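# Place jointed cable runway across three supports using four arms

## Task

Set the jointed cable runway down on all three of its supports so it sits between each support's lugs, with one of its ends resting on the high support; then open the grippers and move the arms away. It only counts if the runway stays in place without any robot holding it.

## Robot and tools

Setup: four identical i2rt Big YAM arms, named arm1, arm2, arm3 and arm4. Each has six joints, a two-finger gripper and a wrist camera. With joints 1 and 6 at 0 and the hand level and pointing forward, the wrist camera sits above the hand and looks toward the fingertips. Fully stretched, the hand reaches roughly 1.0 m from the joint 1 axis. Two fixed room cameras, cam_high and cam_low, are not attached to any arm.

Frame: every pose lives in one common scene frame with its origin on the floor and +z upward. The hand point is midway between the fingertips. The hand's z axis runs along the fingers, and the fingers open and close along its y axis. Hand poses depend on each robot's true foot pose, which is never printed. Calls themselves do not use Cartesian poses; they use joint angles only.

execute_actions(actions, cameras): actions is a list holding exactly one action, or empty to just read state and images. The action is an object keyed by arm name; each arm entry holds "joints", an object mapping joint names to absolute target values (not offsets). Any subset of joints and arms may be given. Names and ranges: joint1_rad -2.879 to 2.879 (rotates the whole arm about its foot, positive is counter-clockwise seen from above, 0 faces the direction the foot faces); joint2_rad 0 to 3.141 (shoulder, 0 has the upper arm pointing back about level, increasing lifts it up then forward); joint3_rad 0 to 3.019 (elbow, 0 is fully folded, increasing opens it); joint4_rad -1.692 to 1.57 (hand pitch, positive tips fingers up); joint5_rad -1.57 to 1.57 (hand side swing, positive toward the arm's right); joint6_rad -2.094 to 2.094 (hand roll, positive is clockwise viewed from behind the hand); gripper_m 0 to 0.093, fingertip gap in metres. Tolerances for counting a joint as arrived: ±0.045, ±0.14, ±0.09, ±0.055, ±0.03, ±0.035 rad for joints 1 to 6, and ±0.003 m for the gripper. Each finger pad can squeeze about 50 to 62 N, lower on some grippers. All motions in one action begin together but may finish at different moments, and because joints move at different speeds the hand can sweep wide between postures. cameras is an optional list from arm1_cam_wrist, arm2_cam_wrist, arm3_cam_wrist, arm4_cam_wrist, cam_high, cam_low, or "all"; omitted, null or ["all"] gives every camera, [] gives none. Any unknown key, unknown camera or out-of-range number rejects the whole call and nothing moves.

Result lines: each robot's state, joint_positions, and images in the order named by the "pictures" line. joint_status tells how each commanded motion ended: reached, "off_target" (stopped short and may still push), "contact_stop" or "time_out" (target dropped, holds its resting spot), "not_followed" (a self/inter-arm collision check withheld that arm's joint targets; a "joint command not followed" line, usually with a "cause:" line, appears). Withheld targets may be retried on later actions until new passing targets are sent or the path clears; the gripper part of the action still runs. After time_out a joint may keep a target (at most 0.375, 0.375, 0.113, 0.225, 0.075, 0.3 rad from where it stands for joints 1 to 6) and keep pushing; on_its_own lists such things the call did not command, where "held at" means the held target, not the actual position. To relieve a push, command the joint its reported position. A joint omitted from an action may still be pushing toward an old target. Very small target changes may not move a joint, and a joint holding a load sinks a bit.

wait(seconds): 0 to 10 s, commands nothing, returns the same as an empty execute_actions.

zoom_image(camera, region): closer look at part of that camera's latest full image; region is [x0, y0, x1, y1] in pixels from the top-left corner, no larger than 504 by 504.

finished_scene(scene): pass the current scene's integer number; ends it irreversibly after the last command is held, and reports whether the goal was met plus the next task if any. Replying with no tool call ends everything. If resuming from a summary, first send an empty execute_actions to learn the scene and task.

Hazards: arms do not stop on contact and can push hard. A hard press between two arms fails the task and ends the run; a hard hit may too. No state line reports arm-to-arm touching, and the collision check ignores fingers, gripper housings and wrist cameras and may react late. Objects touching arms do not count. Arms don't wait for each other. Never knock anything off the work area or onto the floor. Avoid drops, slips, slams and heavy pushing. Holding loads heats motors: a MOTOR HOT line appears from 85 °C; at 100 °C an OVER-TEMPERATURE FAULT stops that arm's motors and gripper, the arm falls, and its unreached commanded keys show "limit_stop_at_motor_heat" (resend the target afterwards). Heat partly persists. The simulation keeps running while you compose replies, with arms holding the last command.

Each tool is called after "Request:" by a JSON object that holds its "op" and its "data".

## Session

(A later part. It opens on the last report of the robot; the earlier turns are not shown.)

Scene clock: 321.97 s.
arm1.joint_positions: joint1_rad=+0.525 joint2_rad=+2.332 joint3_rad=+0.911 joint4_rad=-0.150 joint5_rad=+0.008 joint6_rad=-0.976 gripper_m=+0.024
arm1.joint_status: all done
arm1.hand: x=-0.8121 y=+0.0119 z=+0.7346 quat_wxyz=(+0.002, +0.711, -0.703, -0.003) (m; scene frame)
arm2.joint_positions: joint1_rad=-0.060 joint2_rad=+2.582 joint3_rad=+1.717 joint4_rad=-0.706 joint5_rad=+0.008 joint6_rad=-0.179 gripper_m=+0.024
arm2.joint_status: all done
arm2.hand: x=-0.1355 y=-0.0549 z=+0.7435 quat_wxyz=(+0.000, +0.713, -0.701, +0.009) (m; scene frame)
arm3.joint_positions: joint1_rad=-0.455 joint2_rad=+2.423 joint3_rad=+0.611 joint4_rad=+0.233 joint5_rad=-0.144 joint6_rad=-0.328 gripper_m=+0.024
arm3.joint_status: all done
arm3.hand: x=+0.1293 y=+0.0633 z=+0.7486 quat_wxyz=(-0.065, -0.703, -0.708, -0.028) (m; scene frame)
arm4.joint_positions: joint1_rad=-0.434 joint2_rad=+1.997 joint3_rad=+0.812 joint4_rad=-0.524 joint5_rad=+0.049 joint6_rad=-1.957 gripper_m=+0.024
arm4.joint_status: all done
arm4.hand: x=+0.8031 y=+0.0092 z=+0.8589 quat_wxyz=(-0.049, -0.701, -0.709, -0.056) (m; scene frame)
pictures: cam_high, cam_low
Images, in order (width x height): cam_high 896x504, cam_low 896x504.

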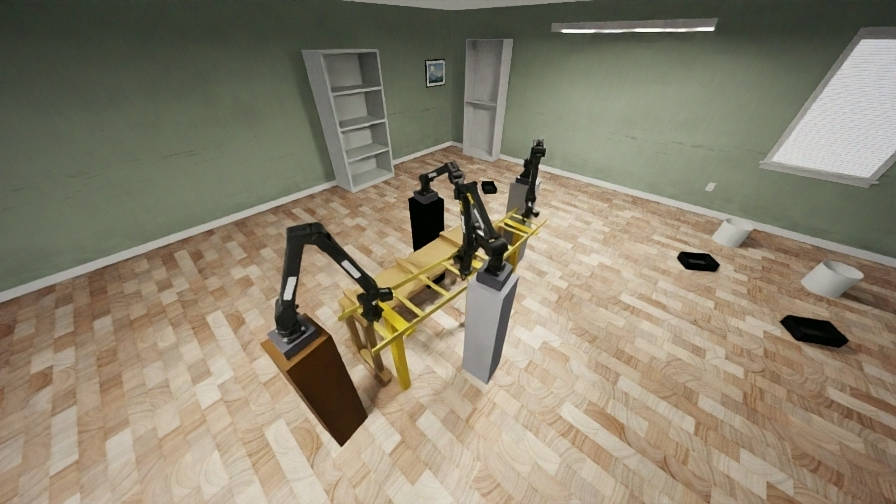

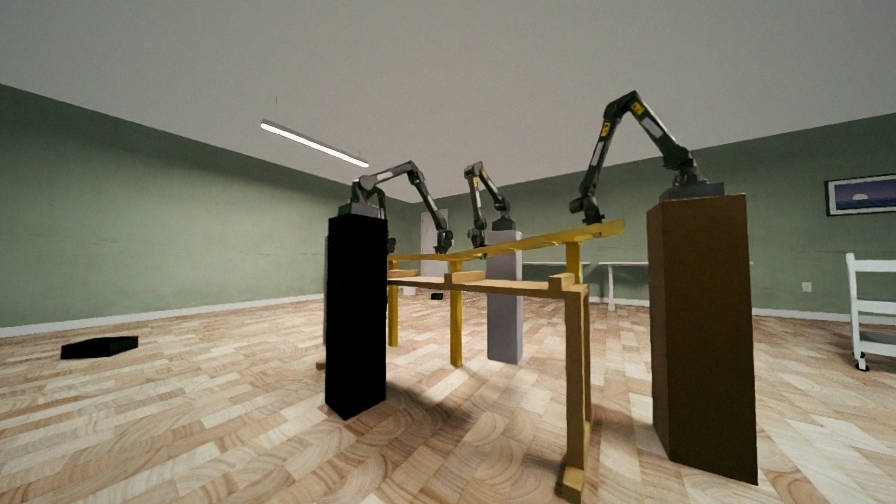

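Request:
{"op": "execute_actions", "data": {"actions": [{"arm1":{"joints":{"joint2_rad":2.345,"joint3_rad":0.911,"joint4_rad":-0.15}},"arm2":{"joints":{"joint2_rad":2.6,"joint3_rad":1.717,"joint4_rad":-0.706}},"arm3":{"joints":{"joint1_rad":-0.455,"joint2_rad":2.435,"joint3_rad":0.611,"joint4_rad":0.233,"joint5_rad":-0.144,"joint6_rad":-0.328}},"arm4":{"joints":{"joint2_rad":2.0,"joint3_rad":0.812,"joint4_rad":-0.524,"joint5_rad":0.049,"joint6_rad":-1.957}}}], "cameras": []}}

Request:
{"op": "execute_actions", "data": {"actions": [{"arm1":{"joints":{"gripper_m":0.06}},"arm2":{"joints":{"gripper_m":0.06}},"arm3":{"joints":{"gripper_m":0.06}},"arm4":{"joints":{"gripper_m":0.06}}}]}}

Scene clock: 328.43 s.
arm1.joint_positions: joint1_rad=+0.525 joint2_rad=+2.332 joint3_rad=+0.911 joint4_rad=-0.153 joint5_rad=+0.008 joint6_rad=-0.976 gripper_m=+0.024
arm1.joint_status: all done
arm1.hand: x=-0.8128 y=+0.0115 z=+0.7345 quat_wxyz=(+0.004, +0.711, -0.703, -0.003) (m; scene frame)
arm2.joint_positions: joint1_rad=-0.060 joint2_rad=+2.583 joint3_rad=+1.717 joint4_rad=-0.708 joint5_rad=+0.008 joint6_rad=-0.179 gripper_m=+0.024
arm2.joint_status: all done
arm2.hand: x=-0.1356 y=-0.0556 z=+0.7430 quat_wxyz=(+0.001, +0.713, -0.701, +0.010) (m; scene frame)
arm3.joint_positions: joint1_rad=-0.455 joint2_rad=+2.432 joint3_rad=+0.613 joint4_rad=+0.233 joint5_rad=-0.143 joint6_rad=-0.328 gripper_m=+0.024
arm3.joint_status: all done
arm3.hand: x=+0.1299 y=+0.0658 z=+0.7465 quat_wxyz=(-0.063, -0.703, -0.708, -0.031) (m; scene frame)
arm4.joint_positions: joint1_rad=-0.435 joint2_rad=+2.025 joint3_rad=+0.812 joint4_rad=-0.500 joint5_rad=+0.047 joint6_rad=-1.956 gripper_m=+0.024
arm4.joint_status: all done
arm4.hand: x=+0.8047 y=+0.0085 z=+0.8489 quat_wxyz=(-0.051, -0.702, -0.709, -0.055) (m; scene frame)
pictures: none
No camera images: the call's "cameras" was empty. Leave "cameras" out to get every camera's image.

Scene clock: 329.17 s.
arm1.joint_positions: joint1_rad=+0.525 joint2_rad=+2.333 joint3_rad=+0.911 joint4_rad=-0.153 joint5_rad=+0.004 joint6_rad=-0.970 gripper_m=+0.060
arm1.joint_status: all done
arm1.hand: x=-0.8135 y=+0.0119 z=+0.7342 quat_wxyz=(+0.004, +0.709, -0.706, -0.005) (m; scene frame)
arm2.joint_positions: joint1_rad=-0.057 joint2_rad=+2.583 joint3_rad=+1.717 joint4_rad=-0.708 joint5_rad=+0.003 joint6_rad=-0.175 gripper_m=+0.060
arm2.joint_status: all done
arm2.hand: x=-0.1380 y=-0.0555 z=+0.7429 quat_wxyz=(+0.003, +0.713, -0.702, +0.008) (m; scene frame)
arm3.joint_positions: joint1_rad=-0.455 joint2_rad=+2.432 joint3_rad=+0.613 joint4_rad=+0.233 joint5_rad=-0.143 joint6_rad=-0.328 gripper_m=+0.060
arm3.joint_status: all done
arm3.hand: x=+0.1298 y=+0.0658 z=+0.7465 quat_wxyz=(-0.063, -0.703, -0.708, -0.031) (m; scene frame)
arm4.joint_positions: joint1_rad=-0.435 joint2_rad=+2.000 joint3_rad=+0.811 joint4_rad=-0.510 joint5_rad=+0.047 joint6_rad=-1.956 gripper_m=+0.060
arm4.joint_status: all done
arm4.hand: x=+0.8007 y=+0.0101 z=+0.8575 quat_wxyz=(-0.044, -0.702, -0.709, -0.053) (m; scene frame)
pictures: arm1_cam_wrist, arm2_cam_wrist, arm3_cam_wrist, arm4_cam_wrist, cam_high, cam_low
Images, in order (width x height): arm1_cam_wrist 616x616, arm2_cam_wrist 616x616, arm3_cam_wrist 616x616, arm4_cam_wrist 616x616, cam_high 896x504, cam_low 896x504.

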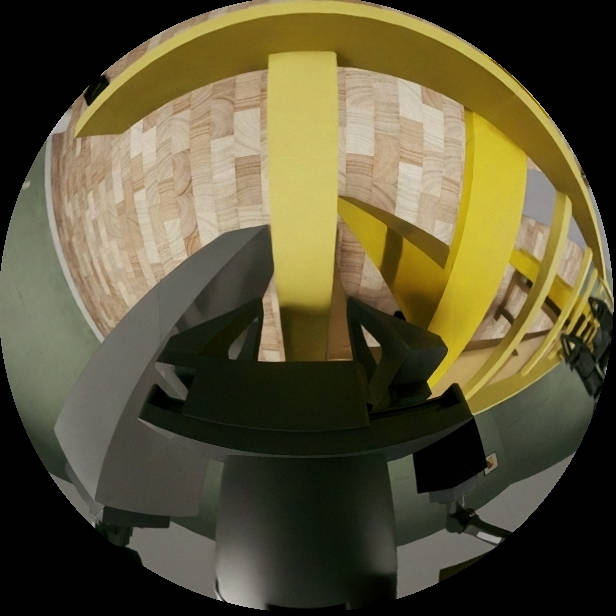

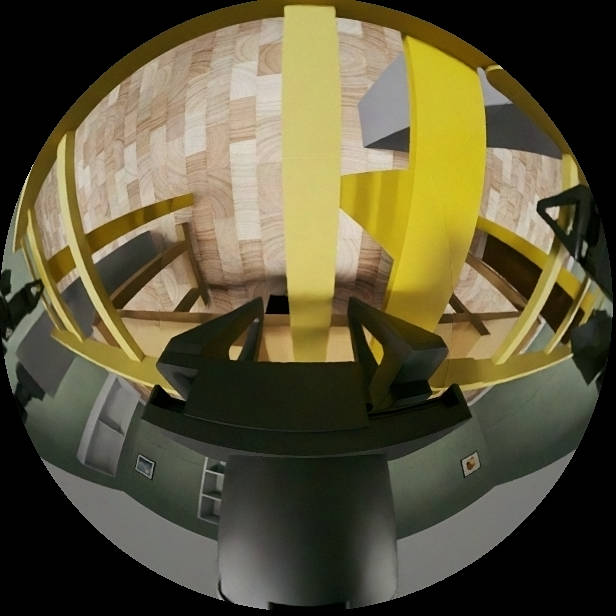

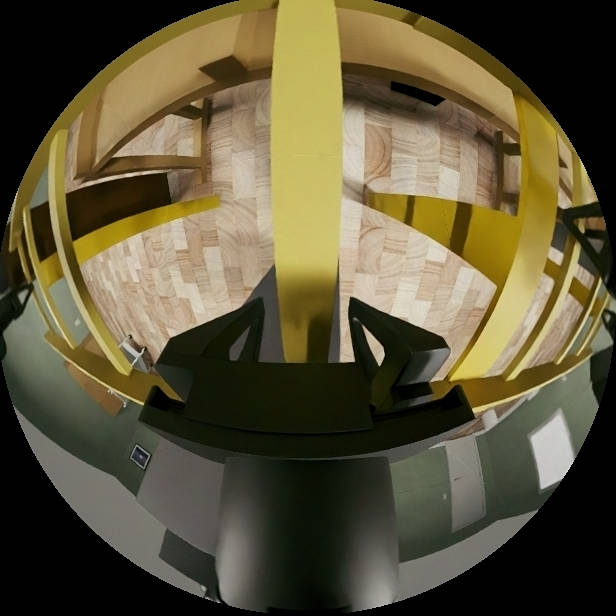

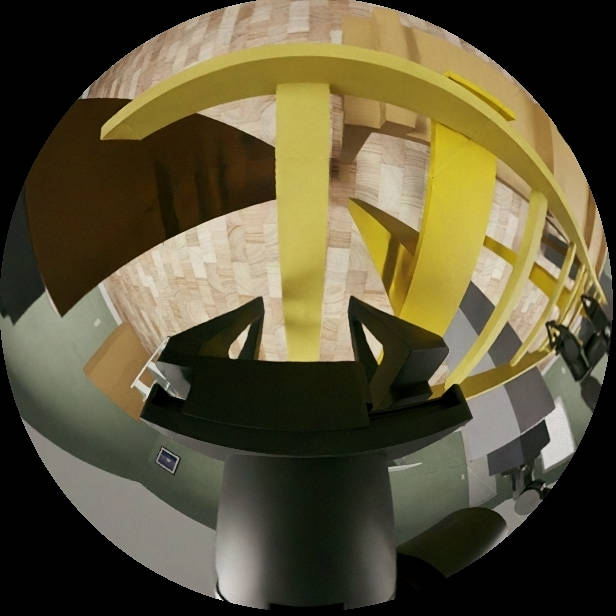

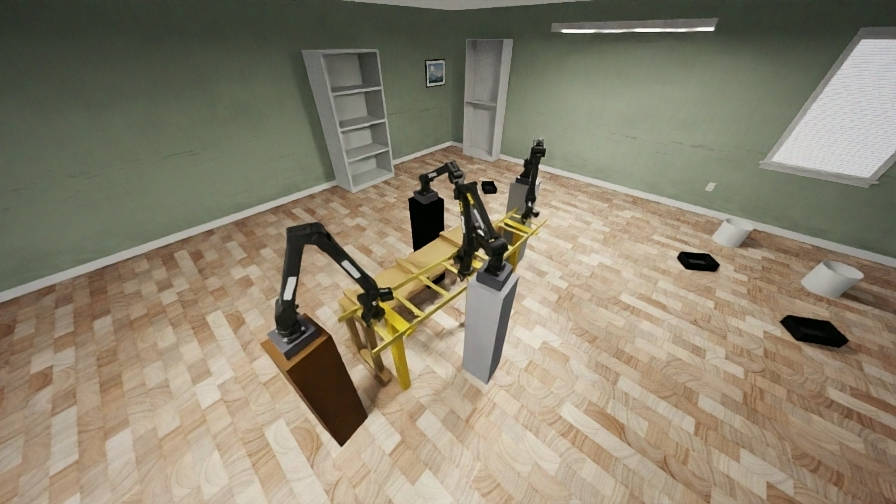

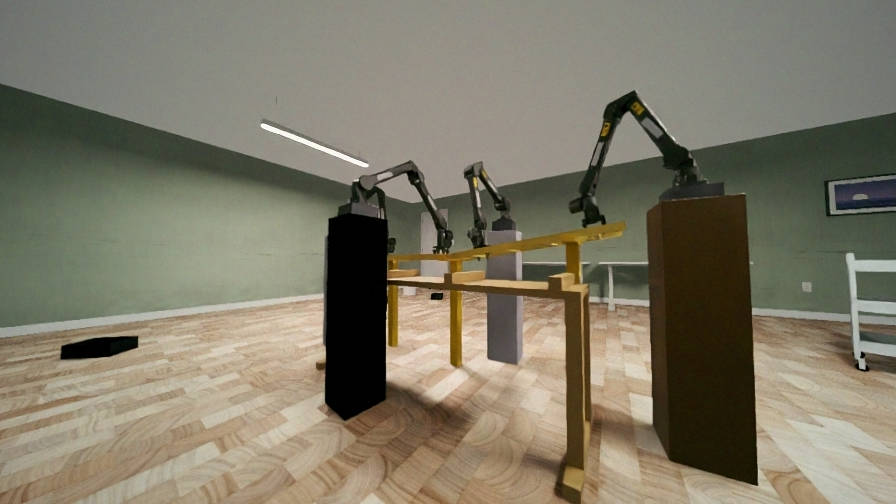

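Request:
{"op": "execute_actions", "data": {"actions": [{"arm1":{"joints":{"joint2_rad":2.16,"joint3_rad":0.87,"joint4_rad":-0.28}},"arm2":{"joints":{"joint2_rad":2.45,"joint3_rad":1.685,"joint4_rad":-0.79}},"arm3":{"joints":{"joint2_rad":2.21,"joint3_rad":0.535,"joint4_rad":0.11}},"arm4":{"joints":{"joint2_rad":1.83,"joint3_rad":0.80,"joint4_rad":-0.655}}}], "cameras": ["cam_low"]}}

Request:
{"op": "execute_actions", "data": {"actions": [{"arm1":{"joints":{"joint2_rad":1.2,"joint4_rad":-1.0}},"arm2":{"joints":{"joint2_rad":1.1,"joint3_rad":0.9,"joint4_rad":-1.2}},"arm3":{"joints":{"joint2_rad":1.2,"joint3_rad":0.8,"joint4_rad":-0.8}},"arm4":{"joints":{"joint2_rad":1.1,"joint4_rad":-1.1}}}]}}

Scene clock: 334.83 s.
arm1.joint_positions: joint1_rad=+0.525 joint2_rad=+2.152 joint3_rad=+0.873 joint4_rad=-0.271 joint5_rad=+0.004 joint6_rad=-0.970 gripper_m=+0.060
arm1.joint_status: all done
arm1.hand: x=-0.8016 y=+0.0190 z=+0.7985 quat_wxyz=(-0.008, +0.708, -0.706, -0.003) (m; scene frame)
arm2.joint_positions: joint1_rad=-0.057 joint2_rad=+2.440 joint3_rad=+1.679 joint4_rad=-0.780 joint5_rad=+0.003 joint6_rad=-0.175 gripper_m=+0.060
arm2.joint_status: all done
arm2.hand: x=-0.1363 y=-0.0416 z=+0.8197 quat_wxyz=(-0.011, +0.713, -0.702, -0.002) (m; scene frame)
arm3.joint_positions: joint1_rad=-0.455 joint2_rad=+2.207 joint3_rad=+0.534 joint4_rad=+0.120 joint5_rad=-0.143 joint6_rad=-0.328 gripper_m=+0.060
arm3.joint_status: all done
arm3.hand: x=+0.1267 y=+0.0559 z=+0.8060 quat_wxyz=(-0.070, -0.702, -0.708, -0.016) (m; scene frame)
arm4.joint_positions: joint1_rad=-0.435 joint2_rad=+1.812 joint3_rad=+0.798 joint4_rad=-0.641 joint5_rad=+0.047 joint6_rad=-1.956 gripper_m=+0.060
arm4.joint_status: all done
arm4.hand: x=+0.7943 y=+0.0116 z=+0.9219 quat_wxyz=(-0.025, -0.703, -0.709, -0.044) (m; scene frame)
pictures: cam_low
Images, in order (width x height): cam_low 896x504.

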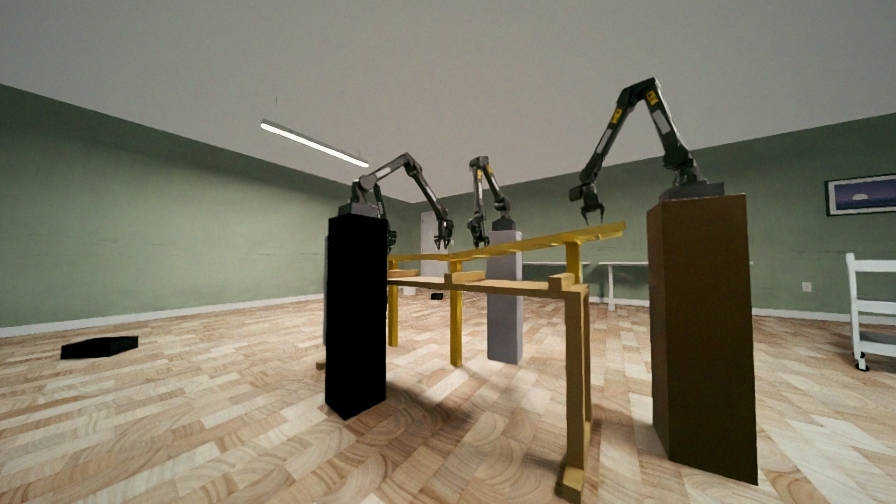

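Scene clock: 336.60 s.
arm1.joint_positions: joint1_rad=+0.525 joint2_rad=+1.202 joint3_rad=+0.873 joint4_rad=-0.992 joint5_rad=+0.004 joint6_rad=-0.970 gripper_m=+0.060
arm1.joint_status: all done
arm1.hand: x=-0.8226 y=-0.0010 z=+1.1471 quat_wxyz=(-0.121, +0.702, -0.701, +0.018) (m; scene frame)
arm2.joint_positions: joint1_rad=-0.057 joint2_rad=+1.099 joint3_rad=+0.910 joint4_rad=-1.191 joint5_rad=+0.003 joint6_rad=-0.175 gripper_m=+0.060
arm2.joint_status: all done
arm2.hand: x=-0.1872 y=-0.3402 z=+1.1945 quat_wxyz=(-0.076, +0.710, -0.699, -0.048) (m; scene frame)
arm3.joint_positions: joint1_rad=-0.455 joint2_rad=+1.201 joint3_rad=+0.798 joint4_rad=-0.788 joint5_rad=-0.143 joint6_rad=-0.328 gripper_m=+0.060
arm3.joint_status: all done
arm3.hand: x=+0.0905 y=-0.0558 z=+1.1686 quat_wxyz=(-0.149, -0.679, -0.704, +0.145) (m; scene frame)
arm4.joint_positions: joint1_rad=-0.435 joint2_rad=+1.093 joint3_rad=+0.798 joint4_rad=-1.086 joint5_rad=+0.047 joint6_rad=-1.956 gripper_m=+0.060
arm4.joint_status: all done
arm4.hand: x=+0.8307 y=-0.0065 z=+1.1544 quat_wxyz=(+0.101, -0.702, -0.705, +0.010) (m; scene frame)
pictures: arm1_cam_wrist, arm2_cam_wrist, arm3_cam_wrist, arm4_cam_wrist, cam_high, cam_low
Images, in order (width x height): arm1_cam_wrist 616x616, arm2_cam_wrist 616x616, arm3_cam_wrist 616x616, arm4_cam_wrist 616x616, cam_high 896x504, cam_low 896x504.

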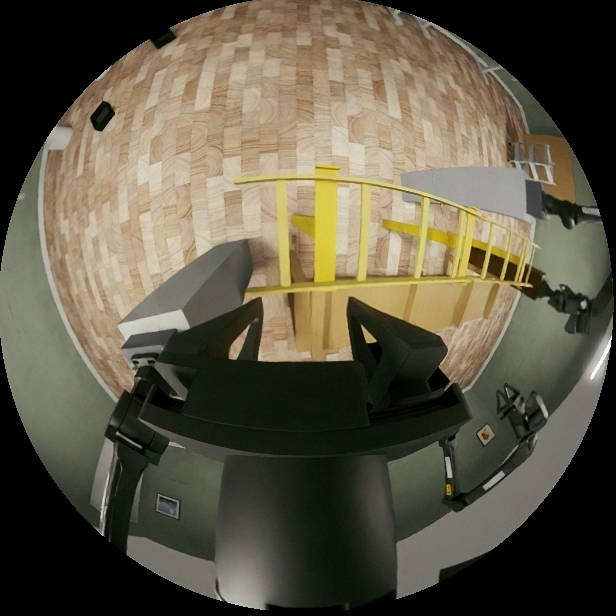

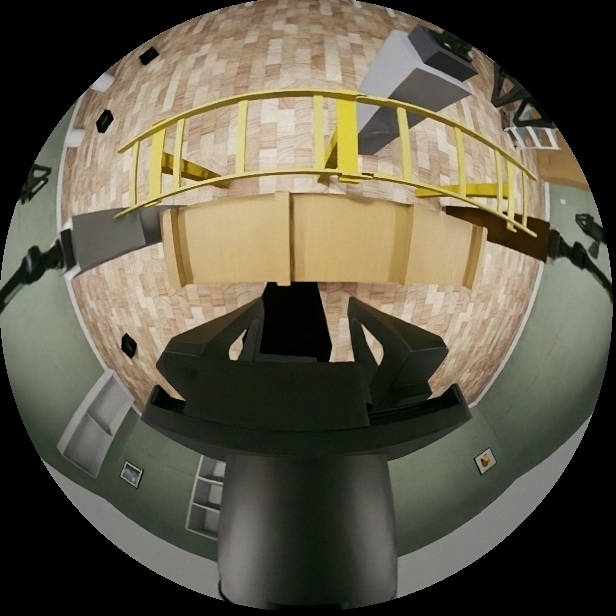

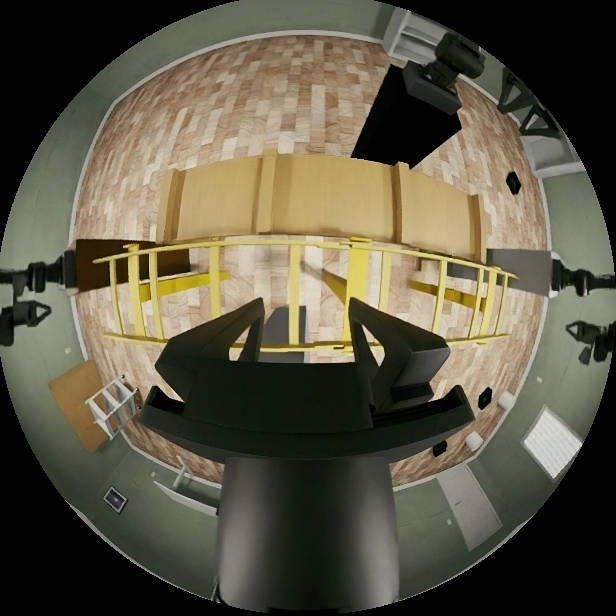

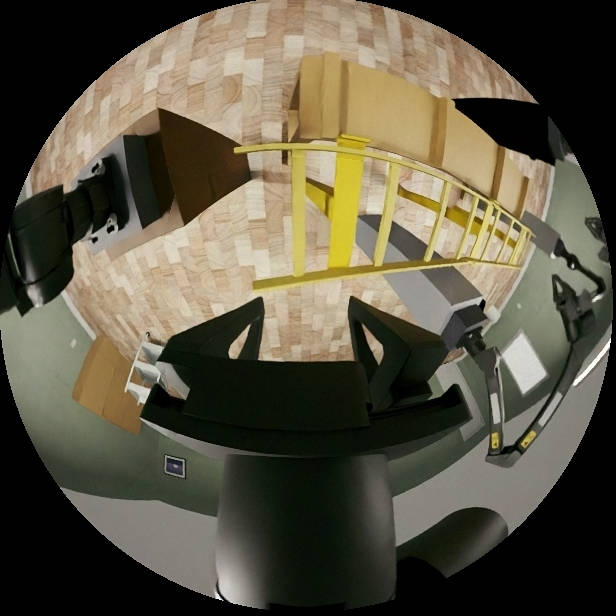

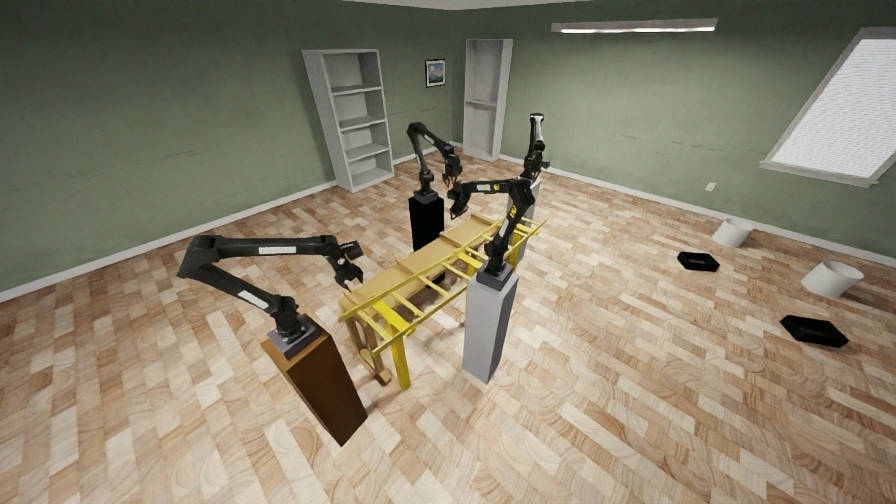

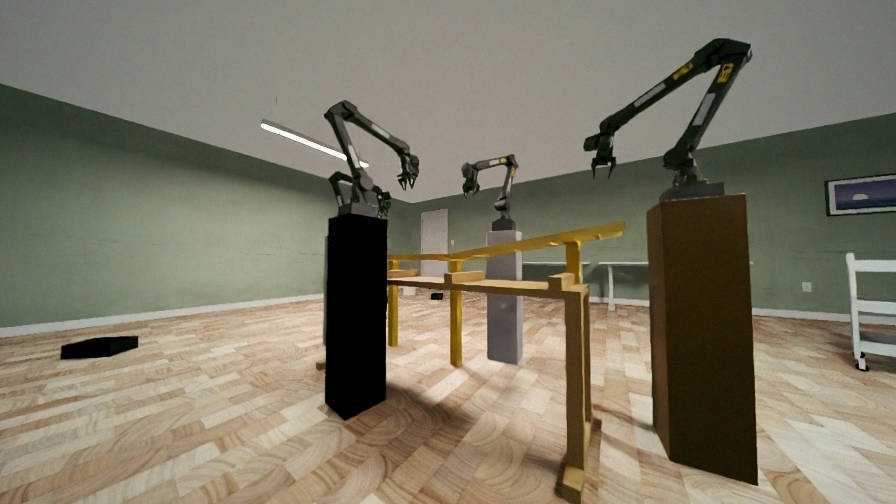

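Request:
{"op": "zoom_image", "data": {"camera": "arm2_cam_wrist", "region": [290, 70, 410, 200]}}

Request:
{"op": "zoom_image", "data": {"camera": "arm1_cam_wrist", "region": [230, 150, 400, 310]}}

Request:
{"op": "zoom_image", "data": {"camera": "arm4_cam_wrist", "region": [230, 120, 420, 300]}}

Region (290, 70, 410, 200) of arm2_cam_wrist's 616x616 image, scaled by 3.877, with more detail than that image has; it fills the left 465 columns of this view, and the rest is white.

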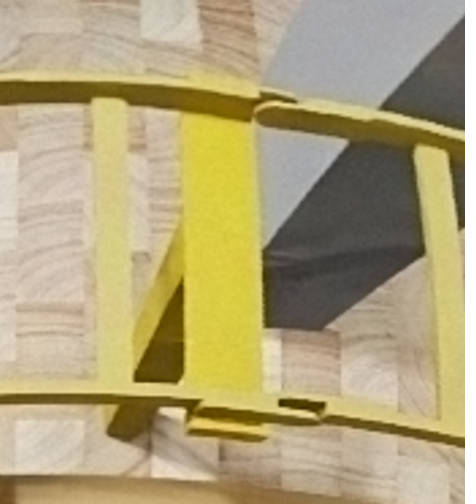

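Region (230, 150, 400, 310) of arm1_cam_wrist's 616x616 image, scaled by 2.965, with more detail than that image has; it fills the top 474 rows of this view, and the rest is white.

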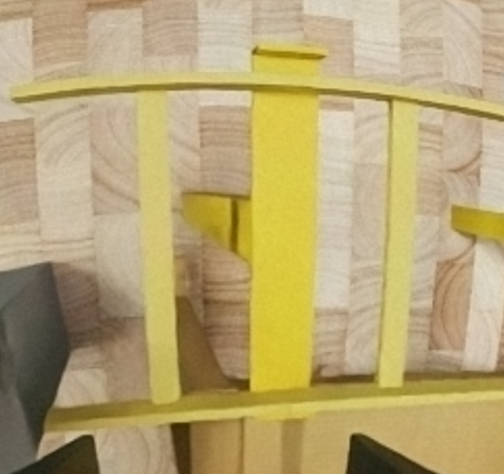

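Region (230, 120, 420, 300) of arm4_cam_wrist's 616x616 image, scaled by 2.653, with more detail than that image has; it fills the top 477 rows of this view, and the rest is white.

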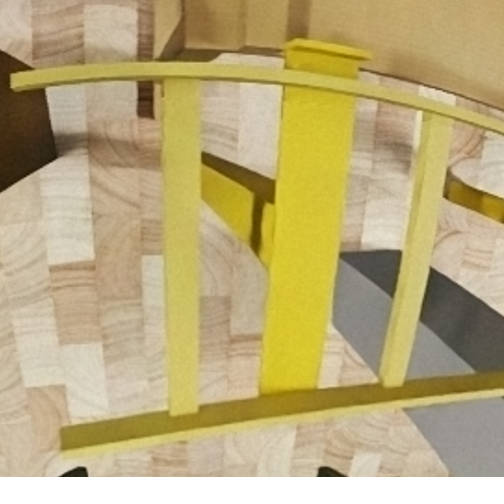

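Request:
{"op": "finished_scene", "data": {"scene": 1}}

The scene is finished: the task was done.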